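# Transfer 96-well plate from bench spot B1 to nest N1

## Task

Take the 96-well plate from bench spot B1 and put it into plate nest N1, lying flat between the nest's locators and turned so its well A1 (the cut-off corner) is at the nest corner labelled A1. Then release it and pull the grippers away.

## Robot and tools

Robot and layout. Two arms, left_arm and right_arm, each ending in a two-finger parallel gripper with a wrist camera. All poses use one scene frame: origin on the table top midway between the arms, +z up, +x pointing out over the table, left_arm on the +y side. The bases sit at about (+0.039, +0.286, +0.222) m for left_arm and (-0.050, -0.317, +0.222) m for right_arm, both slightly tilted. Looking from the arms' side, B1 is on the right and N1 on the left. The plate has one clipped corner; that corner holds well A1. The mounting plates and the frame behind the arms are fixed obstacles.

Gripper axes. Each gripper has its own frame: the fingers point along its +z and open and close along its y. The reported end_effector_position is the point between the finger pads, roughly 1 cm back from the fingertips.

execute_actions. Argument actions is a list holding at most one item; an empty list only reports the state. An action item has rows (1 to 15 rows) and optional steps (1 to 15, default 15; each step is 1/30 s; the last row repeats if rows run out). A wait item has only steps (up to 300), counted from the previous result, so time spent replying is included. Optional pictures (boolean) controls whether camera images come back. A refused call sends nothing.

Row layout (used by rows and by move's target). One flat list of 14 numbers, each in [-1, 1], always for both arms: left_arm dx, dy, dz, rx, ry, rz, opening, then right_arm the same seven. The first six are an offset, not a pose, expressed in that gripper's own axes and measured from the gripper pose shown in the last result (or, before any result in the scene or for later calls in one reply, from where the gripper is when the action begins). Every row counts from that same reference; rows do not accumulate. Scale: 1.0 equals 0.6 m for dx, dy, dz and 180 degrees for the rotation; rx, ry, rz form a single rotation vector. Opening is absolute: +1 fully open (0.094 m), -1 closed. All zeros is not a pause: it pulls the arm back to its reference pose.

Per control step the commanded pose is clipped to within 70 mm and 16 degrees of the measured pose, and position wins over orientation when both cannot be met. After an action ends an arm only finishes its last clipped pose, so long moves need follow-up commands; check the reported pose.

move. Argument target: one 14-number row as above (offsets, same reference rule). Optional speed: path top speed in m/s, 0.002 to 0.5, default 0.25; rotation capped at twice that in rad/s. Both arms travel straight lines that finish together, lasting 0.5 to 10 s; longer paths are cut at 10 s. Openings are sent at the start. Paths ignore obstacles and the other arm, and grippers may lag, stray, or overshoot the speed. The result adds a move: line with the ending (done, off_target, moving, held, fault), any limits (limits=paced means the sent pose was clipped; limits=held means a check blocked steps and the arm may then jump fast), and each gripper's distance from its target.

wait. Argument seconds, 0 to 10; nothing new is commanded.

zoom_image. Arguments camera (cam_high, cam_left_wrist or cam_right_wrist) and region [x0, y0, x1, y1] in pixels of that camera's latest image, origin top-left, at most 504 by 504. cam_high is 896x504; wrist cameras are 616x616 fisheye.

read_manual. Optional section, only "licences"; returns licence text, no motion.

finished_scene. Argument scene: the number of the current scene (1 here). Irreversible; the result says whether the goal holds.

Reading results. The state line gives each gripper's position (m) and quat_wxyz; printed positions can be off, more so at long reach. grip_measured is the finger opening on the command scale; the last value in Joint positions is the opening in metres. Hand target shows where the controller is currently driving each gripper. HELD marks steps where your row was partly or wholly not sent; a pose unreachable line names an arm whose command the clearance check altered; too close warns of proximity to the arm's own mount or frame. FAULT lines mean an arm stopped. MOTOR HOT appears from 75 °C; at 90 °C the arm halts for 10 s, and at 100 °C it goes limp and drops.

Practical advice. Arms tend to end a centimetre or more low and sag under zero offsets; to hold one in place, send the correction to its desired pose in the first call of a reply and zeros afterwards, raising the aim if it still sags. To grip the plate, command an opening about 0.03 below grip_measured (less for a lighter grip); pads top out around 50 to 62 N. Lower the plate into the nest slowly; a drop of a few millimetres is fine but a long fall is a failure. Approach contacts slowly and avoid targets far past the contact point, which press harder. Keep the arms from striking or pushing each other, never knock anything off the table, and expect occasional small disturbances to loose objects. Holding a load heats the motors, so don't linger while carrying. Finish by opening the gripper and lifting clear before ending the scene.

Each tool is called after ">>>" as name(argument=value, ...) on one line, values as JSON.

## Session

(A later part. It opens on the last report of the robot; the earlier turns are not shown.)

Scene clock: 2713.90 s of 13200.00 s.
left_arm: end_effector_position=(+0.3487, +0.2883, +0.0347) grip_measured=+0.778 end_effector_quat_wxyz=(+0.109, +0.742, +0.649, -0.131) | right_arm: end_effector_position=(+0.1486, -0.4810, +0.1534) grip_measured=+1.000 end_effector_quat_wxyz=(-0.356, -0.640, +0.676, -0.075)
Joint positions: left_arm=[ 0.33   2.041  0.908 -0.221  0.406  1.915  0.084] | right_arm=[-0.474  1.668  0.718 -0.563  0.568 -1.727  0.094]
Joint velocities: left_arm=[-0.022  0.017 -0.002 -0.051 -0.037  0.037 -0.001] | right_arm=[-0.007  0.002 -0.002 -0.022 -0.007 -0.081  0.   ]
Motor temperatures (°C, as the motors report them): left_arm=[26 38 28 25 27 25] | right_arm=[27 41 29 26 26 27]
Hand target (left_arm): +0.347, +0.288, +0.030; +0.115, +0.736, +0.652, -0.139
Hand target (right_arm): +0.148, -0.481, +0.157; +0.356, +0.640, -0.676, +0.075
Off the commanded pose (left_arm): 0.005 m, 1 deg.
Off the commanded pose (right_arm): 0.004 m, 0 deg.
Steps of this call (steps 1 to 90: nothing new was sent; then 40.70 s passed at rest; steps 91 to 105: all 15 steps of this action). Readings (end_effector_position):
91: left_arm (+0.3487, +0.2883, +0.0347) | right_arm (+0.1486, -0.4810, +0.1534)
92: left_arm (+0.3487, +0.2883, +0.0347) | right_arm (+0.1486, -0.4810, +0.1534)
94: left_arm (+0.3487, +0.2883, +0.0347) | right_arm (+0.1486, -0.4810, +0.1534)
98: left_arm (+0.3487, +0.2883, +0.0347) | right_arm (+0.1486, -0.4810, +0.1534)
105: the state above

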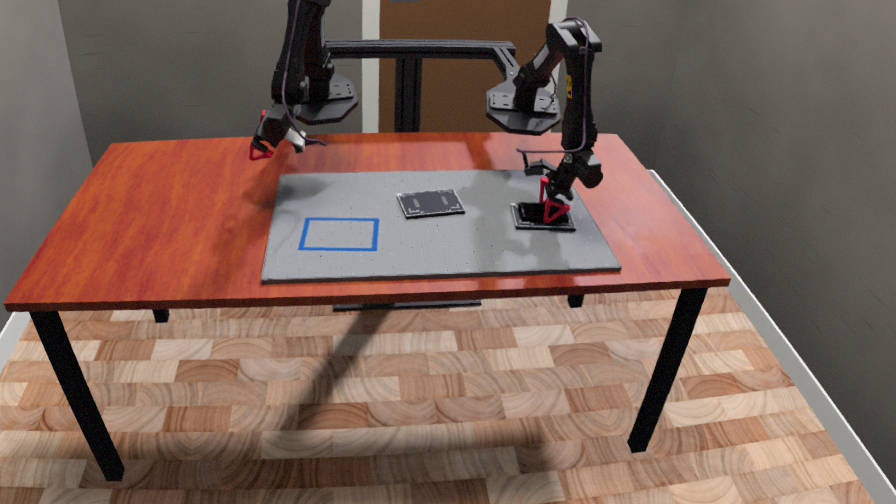

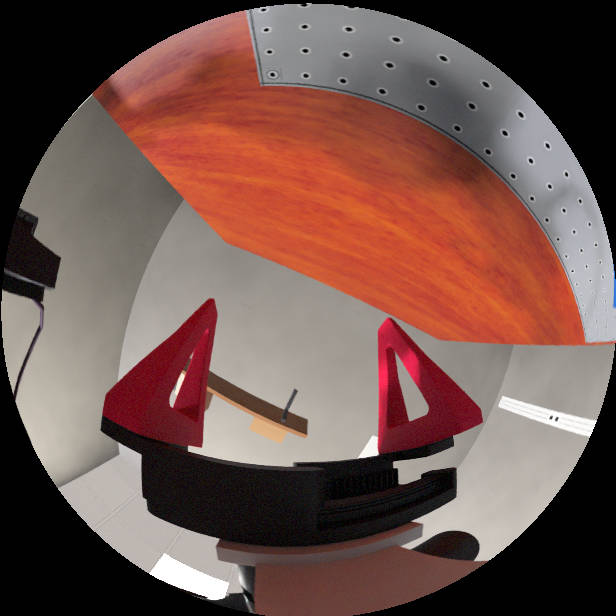

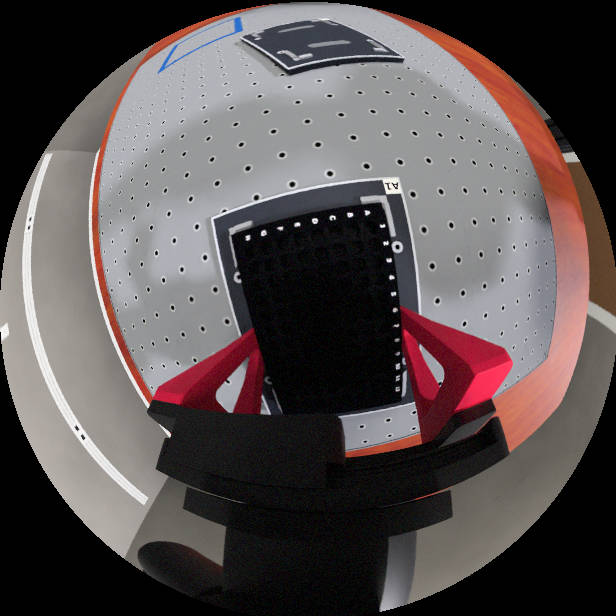

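>>> zoom_image(camera="cam_right_wrist", region=[340, 350, 430, 430])

>>> zoom_image(camera="cam_high", region=[545, 200, 585, 235])

>>> zoom_image(camera="cam_high", region=[508, 198, 548, 233])

Region (340, 350, 430, 430) of cam_right_wrist's 616x616 image, scaled by 5.600, with more detail than that image has.

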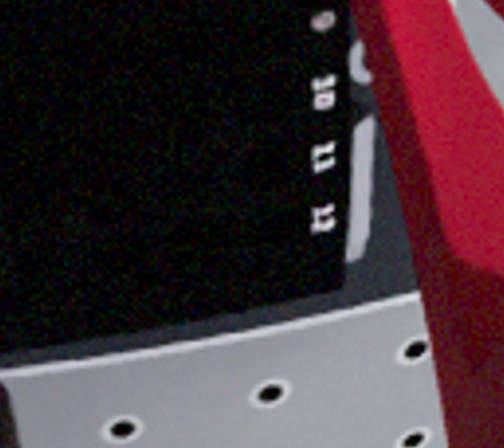

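Region (545, 200, 585, 235) of cam_high's 896x504 image, scaled by 12.600, with more detail than that image has; it fills the top 441 rows of this view, and the rest is white.

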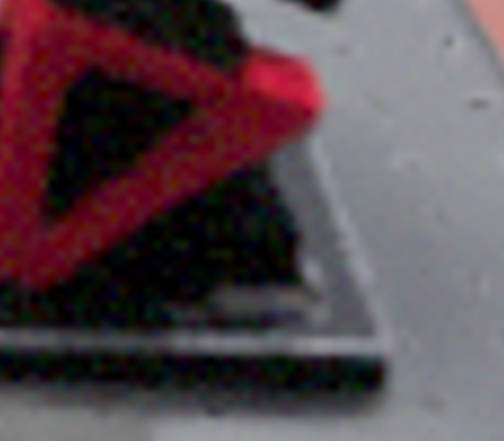

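Region (508, 198, 548, 233) of cam_high's 896x504 image, scaled by 12.600, with more detail than that image has; it fills the top 441 rows of this view, and the rest is white.

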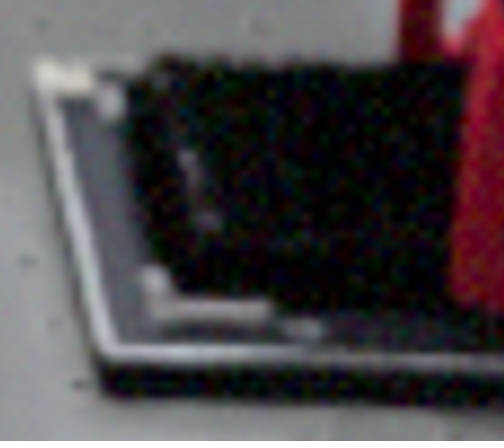

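>>> execute_actions(actions=[{"rows":[[0.0004,-0.0013,0.0034,0,-0.0068,-0.0037,0.765,0.004,0.0024,-0.0048,0,0,0,1],[0.0004,-0.0013,0.0034,0,-0.0068,-0.0037,0.765,0.004,0.0024,-0.0048,0,0,0,1],[0.0001,-0.0012,0.0034,-0.0001,-0.0071,-0.0037,0.765,0.004,0.0024,-0.0048,0,0,0,1],[-0.0002,-0.0011,0.0034,-0.0002,-0.0074,-0.0037,0.765,0.004,0.0024,-0.0048,0,0,0,1],[-0.0005,-0.0010,0.0034,-0.0004,-0.0077,-0.0037,0.765,0.004,0.0024,-0.0048,0,0,0,1],[-0.0008,-0.0009,0.0034,-0.0005,-0.0080,-0.0037,0.765,0.004,0.0024,-0.0048,0,0,0,1],[-0.0011,-0.0008,0.0034,-0.0006,-0.0083,-0.0037,0.765,0.004,0.0024,-0.0048,0,0,0,1],[-0.0014,-0.0007,0.0034,-0.0007,-0.0086,-0.0037,0.765,0.004,0.0024,-0.0048,0,0,0,1],[-0.0017,-0.0006,0.0034,-0.0008,-0.0089,-0.0037,0.765,0.004,0.0024,-0.0048,0,0,0,1],[-0.0020,-0.0005,0.0034,-0.0010,-0.0092,-0.0037,0.765,0.004,0.0024,-0.0048,0,0,0,1],[-0.0023,-0.0003,0.0034,-0.0011,-0.0095,-0.0037,0.765,0.004,0.0024,-0.0048,0,0,0,1],[-0.0026,-0.0002,0.0034,-0.0012,-0.0098,-0.0037,0.765,0.004,0.0024,-0.0048,0,0,0,1]],"steps":15}])

Scene clock: 2802.27 s of 13200.00 s.
left_arm: end_effector_position=(+0.3488, +0.2881, +0.0347) grip_measured=+0.778 end_effector_quat_wxyz=(+0.109, +0.742, +0.649, -0.131) | right_arm: end_effector_position=(+0.1486, -0.4810, +0.1534) grip_measured=+1.000 end_effector_quat_wxyz=(-0.356, -0.640, +0.676, -0.075)
Joint positions: left_arm=[ 0.33   2.041  0.908 -0.221  0.407  1.915  0.084] | right_arm=[-0.474  1.668  0.718 -0.563  0.568 -1.727  0.094]
Joint velocities: left_arm=[-0.007  0.002 -0.012 -0.066  0.037  0.066 -0.001] | right_arm=[ 0.007 -0.017  0.002 -0.007 -0.095  0.037  0.   ]
Motor temperatures (°C, as the motors report them): left_arm=[26 37 28 25 27 25] | right_arm=[27 41 29 26 26 27]
Hand target (left_arm): +0.348, +0.286, +0.033; +0.119, +0.736, +0.652, -0.141
Hand target (right_arm): +0.148, -0.481, +0.157; +0.356, +0.640, -0.676, +0.075
Off the commanded pose (left_arm): 0.002 m, 2 deg.
Off the commanded pose (right_arm): 0.004 m, 0 deg.
Steps of this call (steps 1 to 90: nothing new was sent; then 84.87 s passed at rest; steps 91 to 105: all 15 steps of this action). Readings (end_effector_position):
91: left_arm (+0.3487, +0.2883, +0.0347) | right_arm (+0.1486, -0.4810, +0.1534)
92: left_arm (+0.3487, +0.2883, +0.0347) | right_arm (+0.1486, -0.4810, +0.1534)
94: left_arm (+0.3488, +0.2882, +0.0347) | right_arm (+0.1486, -0.4810, +0.1534)
98: left_arm (+0.3488, +0.2882, +0.0347) | right_arm (+0.1486, -0.4810, +0.1534)
105: the state above

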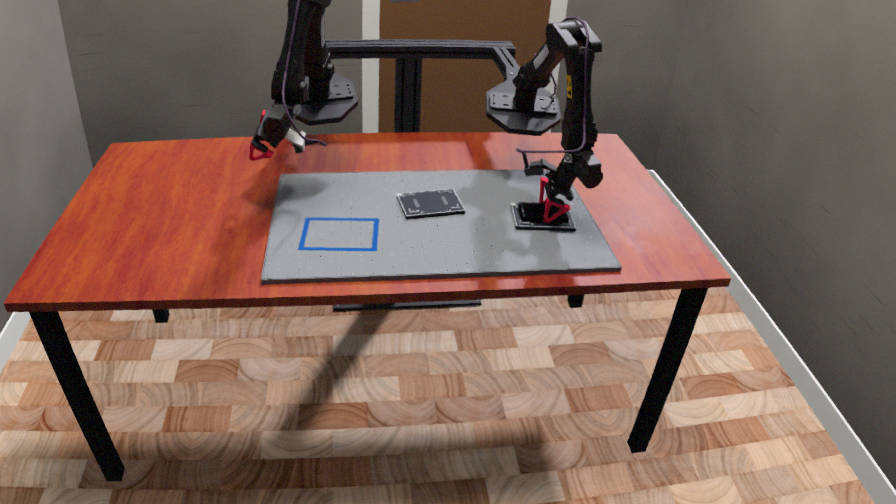

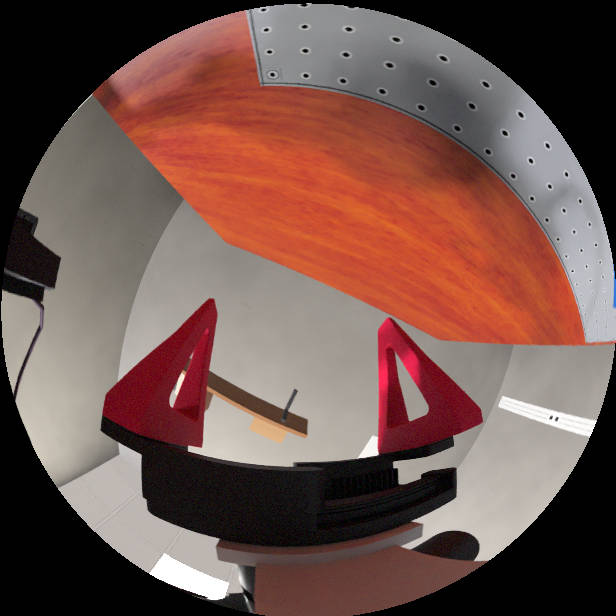

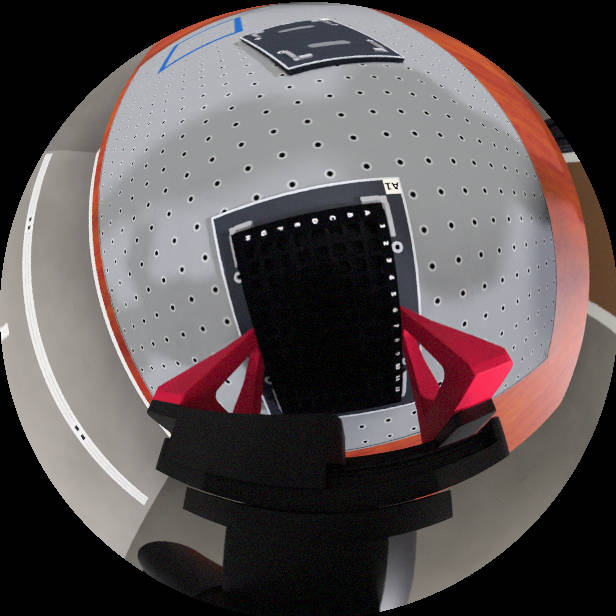

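>>> execute_actions(actions=[{"rows":[[0.0,-0.0002,0.0008,-0.001,-0.0064,-0.0034,0.765,0.004,0.0024,-0.0048,0,0,0,1],[0.0,-0.0002,0.0008,-0.001,-0.0064,-0.0034,0.765,0.004,0.0024,-0.0048,0,0,0,1],[0.0,-0.0002,0.0008,-0.001,-0.0064,-0.0034,0.765,0.004,0.0024,-0.0048,0,0,0,1],[0.0,-0.0002,0.0008,-0.001,-0.0064,-0.0034,0.765,0.004,0.0024,-0.0048,0,0,0,1],[0.0,-0.0002,0.0008,-0.001,-0.0064,-0.0034,0.78,0.004,0.0024,-0.0048,0,0,0,1],[0.0,-0.0002,0.0008,-0.001,-0.0064,-0.0034,0.79,0.004,0.0024,-0.0048,0,0,0,1],[0.0,-0.0002,0.0008,-0.001,-0.0064,-0.0034,0.80,0.004,0.0024,-0.0048,0,0,0,1],[0.0,-0.0002,0.0008,-0.001,-0.0064,-0.0034,0.82,0.004,0.0024,-0.0048,0,0,0,1],[0.0,-0.0002,0.0008,-0.001,-0.0064,-0.0034,0.84,0.004,0.0024,-0.0048,0,0,0,1],[0.0,-0.0002,0.0008,-0.001,-0.0064,-0.0034,0.86,0.004,0.0024,-0.0048,0,0,0,1],[0.0,-0.0002,0.0008,-0.001,-0.0064,-0.0034,0.88,0.004,0.0024,-0.0048,0,0,0,1]],"steps":15}])

Scene clock: 2868.37 s of 13200.00 s.
left_arm: end_effector_position=(+0.3488, +0.2882, +0.0348) grip_measured=+0.878 end_effector_quat_wxyz=(+0.110, +0.742, +0.649, -0.131) | right_arm: end_effector_position=(+0.1486, -0.4810, +0.1534) grip_measured=+1.000 end_effector_quat_wxyz=(-0.356, -0.640, +0.676, -0.075)
Joint positions: left_arm=[ 0.331  2.041  0.908 -0.221  0.408  1.916  0.088] | right_arm=[-0.474  1.668  0.718 -0.563  0.568 -1.727  0.094]
Joint velocities: left_arm=[ 0.002  0.007  0.002  0.007  0.022  0.007 -0.   ] | right_arm=[-0.007 -0.012  0.032 -0.037  0.007  0.066  0.   ]
Motor temperatures (°C, as the motors report them): left_arm=[26 37 28 25 27 25] | right_arm=[27 41 29 26 26 27]
Hand target (left_arm): +0.349, +0.288, +0.034; +0.116, +0.737, +0.652, -0.137
Hand target (right_arm): +0.148, -0.481, +0.157; +0.356, +0.640, -0.676, +0.075
Off the commanded pose (left_arm): 0.001 m, 1 deg.
Off the commanded pose (right_arm): 0.004 m, 0 deg.
Steps of this call (steps 1 to 90: nothing new was sent; then 62.60 s passed at rest; steps 91 to 105: all 15 steps of this action). Readings (end_effector_position):
91: left_arm (+0.3488, +0.2883, +0.0347) | right_arm (+0.1486, -0.4810, +0.1534)
92: left_arm (+0.3488, +0.2883, +0.0348) | right_arm (+0.1486, -0.4810, +0.1534)
94: left_arm (+0.3488, +0.2883, +0.0348) | right_arm (+0.1486, -0.4810, +0.1534)
98: left_arm (+0.3488, +0.2882, +0.0348) | right_arm (+0.1486, -0.4810, +0.1534)
105: the state above

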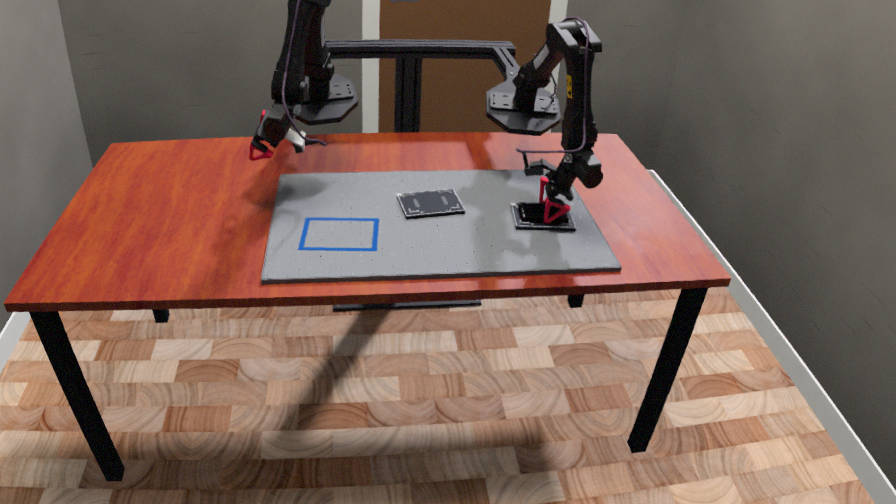

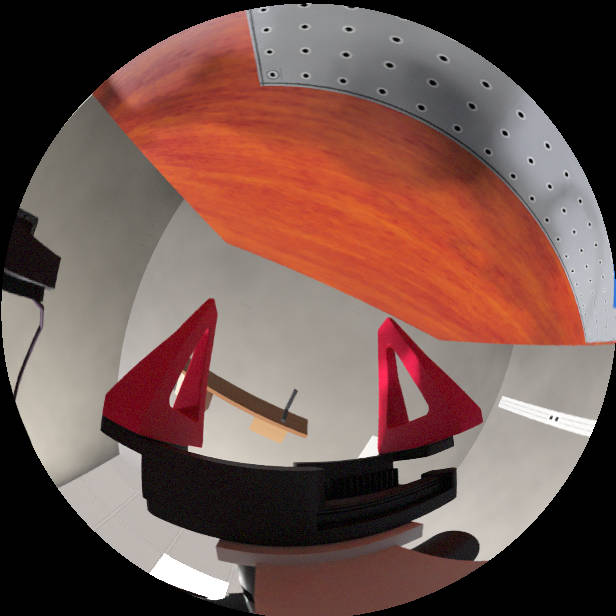

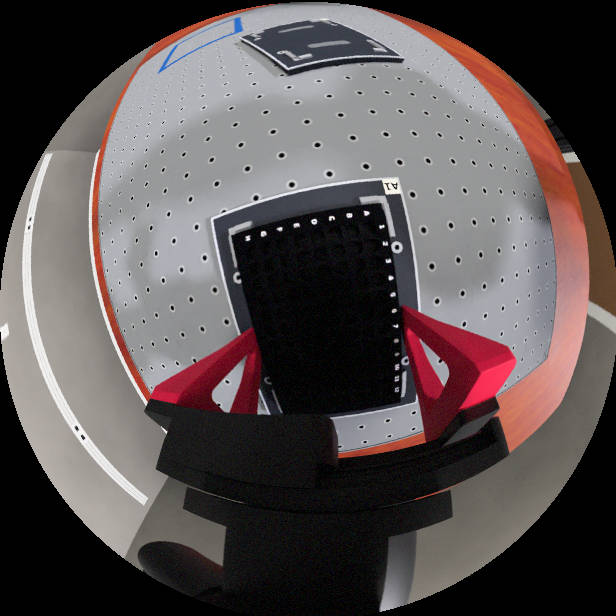

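>>> execute_actions(actions=[{"rows":[[0.0,-0.0002,0.0008,-0.001,-0.0064,-0.0034,0.95,0.004,0.0024,-0.0048,0,0,0,1],[0.0,-0.0002,0.0008,-0.001,-0.0064,-0.0034,1.0,0.004,0.0024,-0.0048,0,0,0,1]],"steps":8}], pictures=false)

>>> move(target=[-0.039,-0.0008,-0.110,0,0,0,1,0,0,0,0,0,0,1], speed=0.06)

Scene clock: 2881.37 s of 13200.00 s.
left_arm: end_effector_position=(+0.3488, +0.2882, +0.0348) grip_measured=+1.000 end_effector_quat_wxyz=(+0.110, +0.742, +0.649, -0.131) | right_arm: end_effector_position=(+0.1486, -0.4810, +0.1534) grip_measured=+1.000 end_effector_quat_wxyz=(-0.356, -0.640, +0.676, -0.075)
Joint positions: left_arm=[ 0.331  2.041  0.908 -0.221  0.408  1.916  0.094] | right_arm=[-0.474  1.668  0.718 -0.563  0.568 -1.727  0.094]
Joint velocities: left_arm=[-0.032 -0.007 -0.007 -0.051 -0.007  0.007  0.   ] | right_arm=[ 0.002 -0.002 -0.012  0.007 -0.007  0.051  0.   ]
Motor temperatures (°C, as the motors report them): left_arm=[26 37 28 25 27 25] | right_arm=[27 41 29 26 26 27]
Hand target (left_arm): +0.349, +0.288, +0.034; +0.117, +0.737, +0.652, -0.138
Hand target (right_arm): +0.148, -0.481, +0.157; +0.356, +0.640, -0.676, +0.075
Off the commanded pose (left_arm): 0.000 m, 1 deg.
Off the commanded pose (right_arm): 0.004 m, 0 deg.
Steps of this call (steps 1 to 90: nothing new was sent; then 9.73 s passed at rest; steps 91 to 98: all 8 steps of this action). Readings (end_effector_position):
91: left_arm (+0.3488, +0.2882, +0.0348) | right_arm (+0.1486, -0.4810, +0.1534)
92: left_arm (+0.3488, +0.2882, +0.0348) | right_arm (+0.1486, -0.4810, +0.1534)
94: left_arm (+0.3488, +0.2882, +0.0348) | right_arm (+0.1486, -0.4810, +0.1534)
98: the state above

Scene clock: 2883.23 s of 13200.00 s.
left_arm: end_effector_position=(+0.3574, +0.2881, +0.0996) grip_measured=+1.000 end_effector_quat_wxyz=(+0.111, +0.745, +0.646, -0.123) | right_arm: end_effector_position=(+0.1486, -0.4810, +0.1534) grip_measured=+1.000 end_effector_quat_wxyz=(-0.356, -0.640, +0.676, -0.075)
Joint positions: left_arm=[ 0.34   1.807  0.908 -0.445  0.404  1.93   0.094] | right_arm=[-0.474  1.668  0.718 -0.563  0.568 -1.727  0.094]
Joint velocities: left_arm=[ 0.022  0.007  0.017  0.037  0.051 -0.066  0.   ] | right_arm=[ 0.007 -0.012  0.012  0.007  0.007  0.007  0.   ]
Motor temperatures (°C, as the motors report them): left_arm=[26 38 28 25 27 25] | right_arm=[27 40 29 26 26 27]
Hand target (left_arm): +0.350, +0.288, +0.105; +0.110, +0.742, +0.649, -0.131
Hand target (right_arm): +0.149, -0.481, +0.153; +0.356, +0.640, -0.676, +0.075
Off the commanded pose (left_arm): 0.010 m, 1 deg.
Off the commanded pose (right_arm): 0.000 m, 0 deg.
move: done

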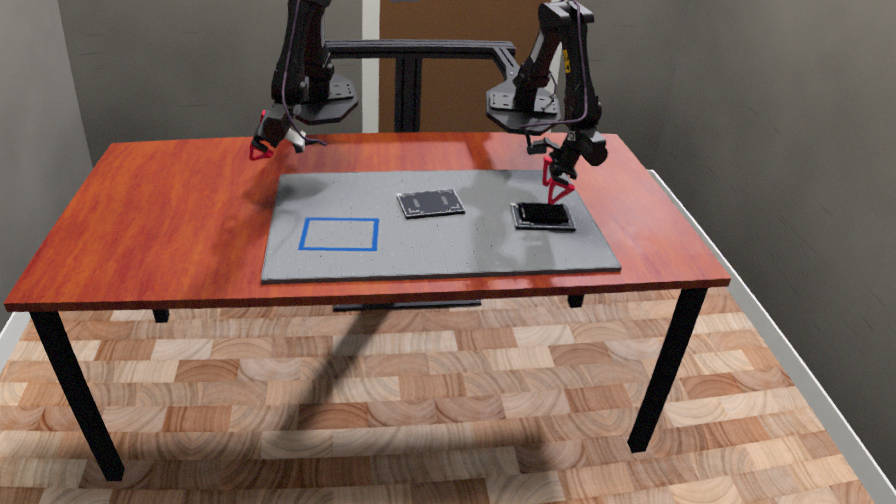

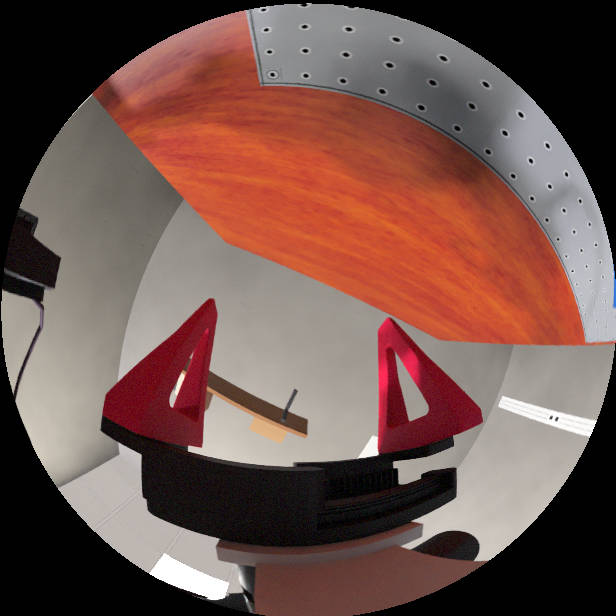

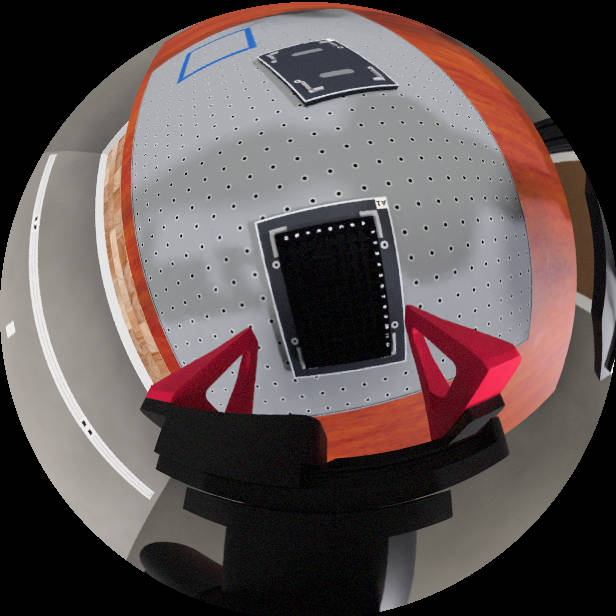

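>>> zoom_image(camera="cam_right_wrist", region=[240, 185, 430, 390])

>>> zoom_image(camera="cam_high", region=[500, 190, 590, 240])

Region (240, 185, 430, 390) of cam_right_wrist's 616x616 image, scaled by 2.459, with more detail than that image has; it fills the left 467 columns of this view, and the rest is white.

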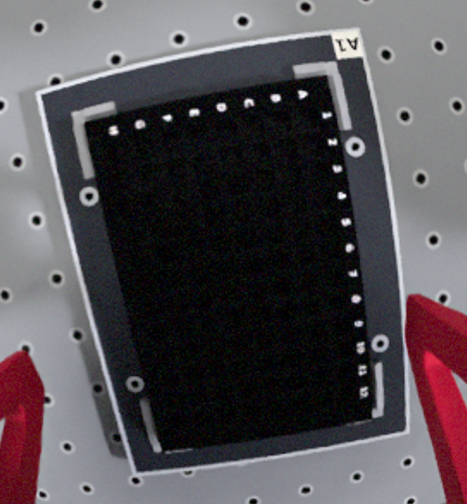

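Region (500, 190, 590, 240) of cam_high's 896x504 image, scaled by 5.600, with more detail than that image has.

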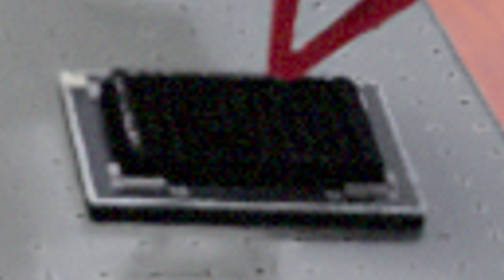

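>>> move(target=[0.032,-0.265,-0.152,0,0,0,1,0,0,0,0,0,0,1], speed=0.2)

Scene clock: 2913.83 s of 13200.00 s.
left_arm: end_effector_position=(+0.2099, +0.3584, +0.1766) grip_measured=+1.000 end_effector_quat_wxyz=(-0.004, +0.678, +0.732, -0.066) | right_arm: end_effector_position=(+0.1486, -0.4810, +0.1534) grip_measured=+1.000 end_effector_quat_wxyz=(-0.356, -0.640, +0.676, -0.075)
Joint positions: left_arm=[ 0.736  1.197  0.507 -0.735  0.234  2.095  0.094] | right_arm=[-0.474  1.668  0.718 -0.563  0.568 -1.727  0.094]
Joint velocities: left_arm=[ 0.007  0.002 -0.007 -0.066  0.007  0.037  0.   ] | right_arm=[-0.022 -0.017 -0.002 -0.051 -0.037 -0.037  0.   ]
Motor temperatures (°C, as the motors report them): left_arm=[26 39 28 25 27 25] | right_arm=[27 39 29 26 26 27]
Hand target (left_arm): +0.207, +0.356, +0.179; -0.007, +0.681, +0.729, -0.070
Hand target (right_arm): +0.149, -0.481, +0.153; +0.356, +0.640, -0.676, +0.075
Off the commanded pose (left_arm): 0.004 m, 19 deg; orientation clipped at the last step of the last action.
Off the commanded pose (right_arm): 0.000 m, 0 deg.
joint sent to its limit (left arm) — the command would take joint 6 (wrist roll) past its upper limit, so that joint was sent only as far as its limit.
After step 90, 25.87 s passed at rest.
move: off_target (left_arm); limits=paced

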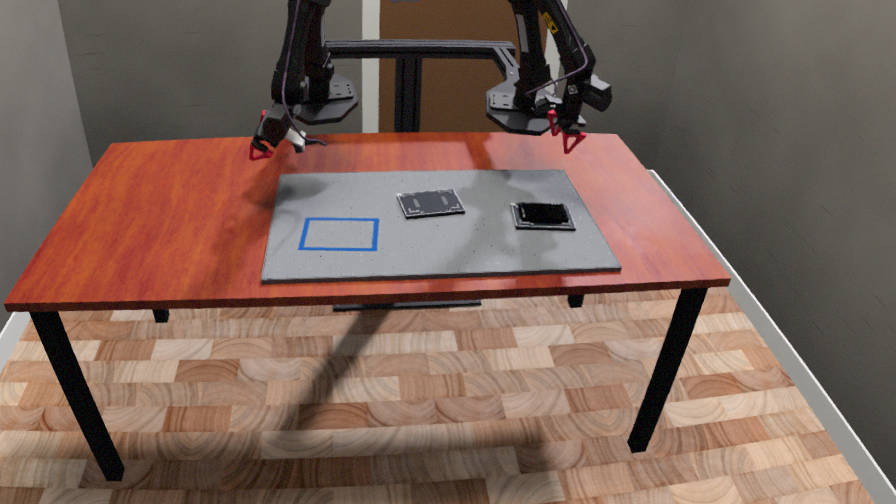

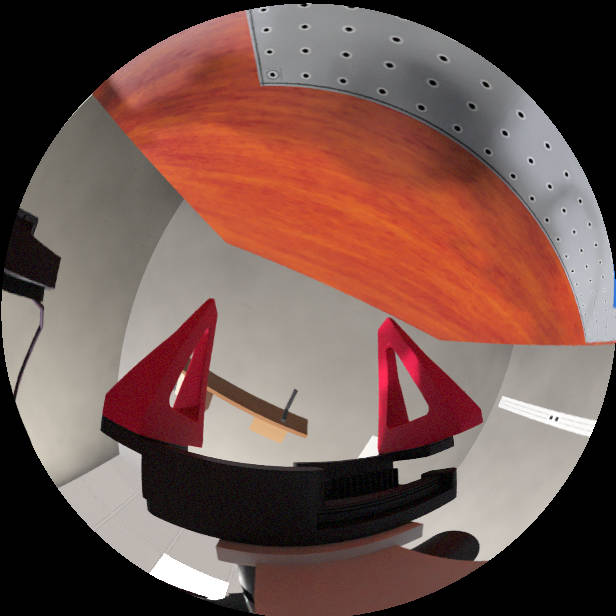

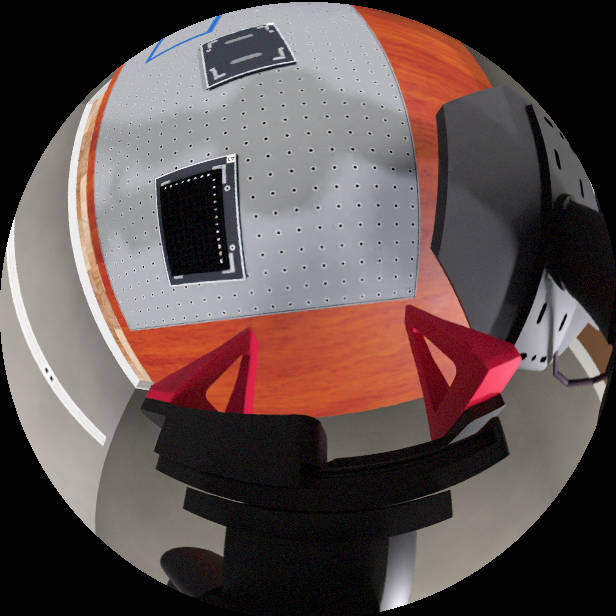

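>>> zoom_image(camera="cam_high", region=[500, 190, 590, 240])

>>> zoom_image(camera="cam_right_wrist", region=[140, 140, 270, 300])

Region (500, 190, 590, 240) of cam_high's 896x504 image, scaled by 5.600, with more detail than that image has.

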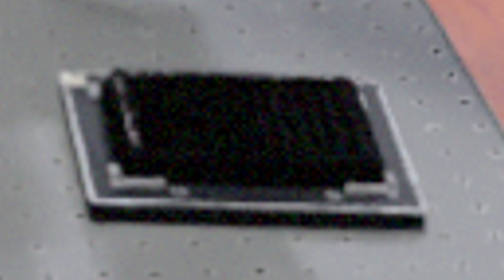

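Region (140, 140, 270, 300) of cam_right_wrist's 616x616 image, scaled by 3.150, with more detail than that image has; it fills the left 410 columns of this view, and the rest is white.

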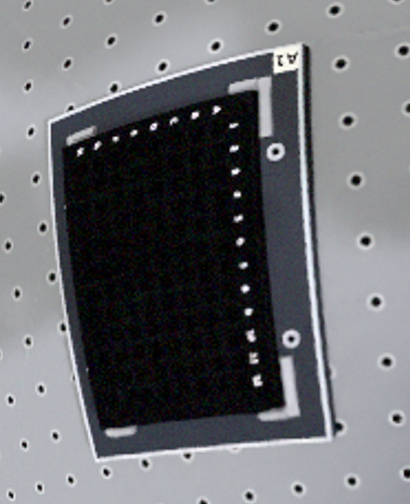

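>>> finished_scene(scene=1)

The scene is finished: the task was done.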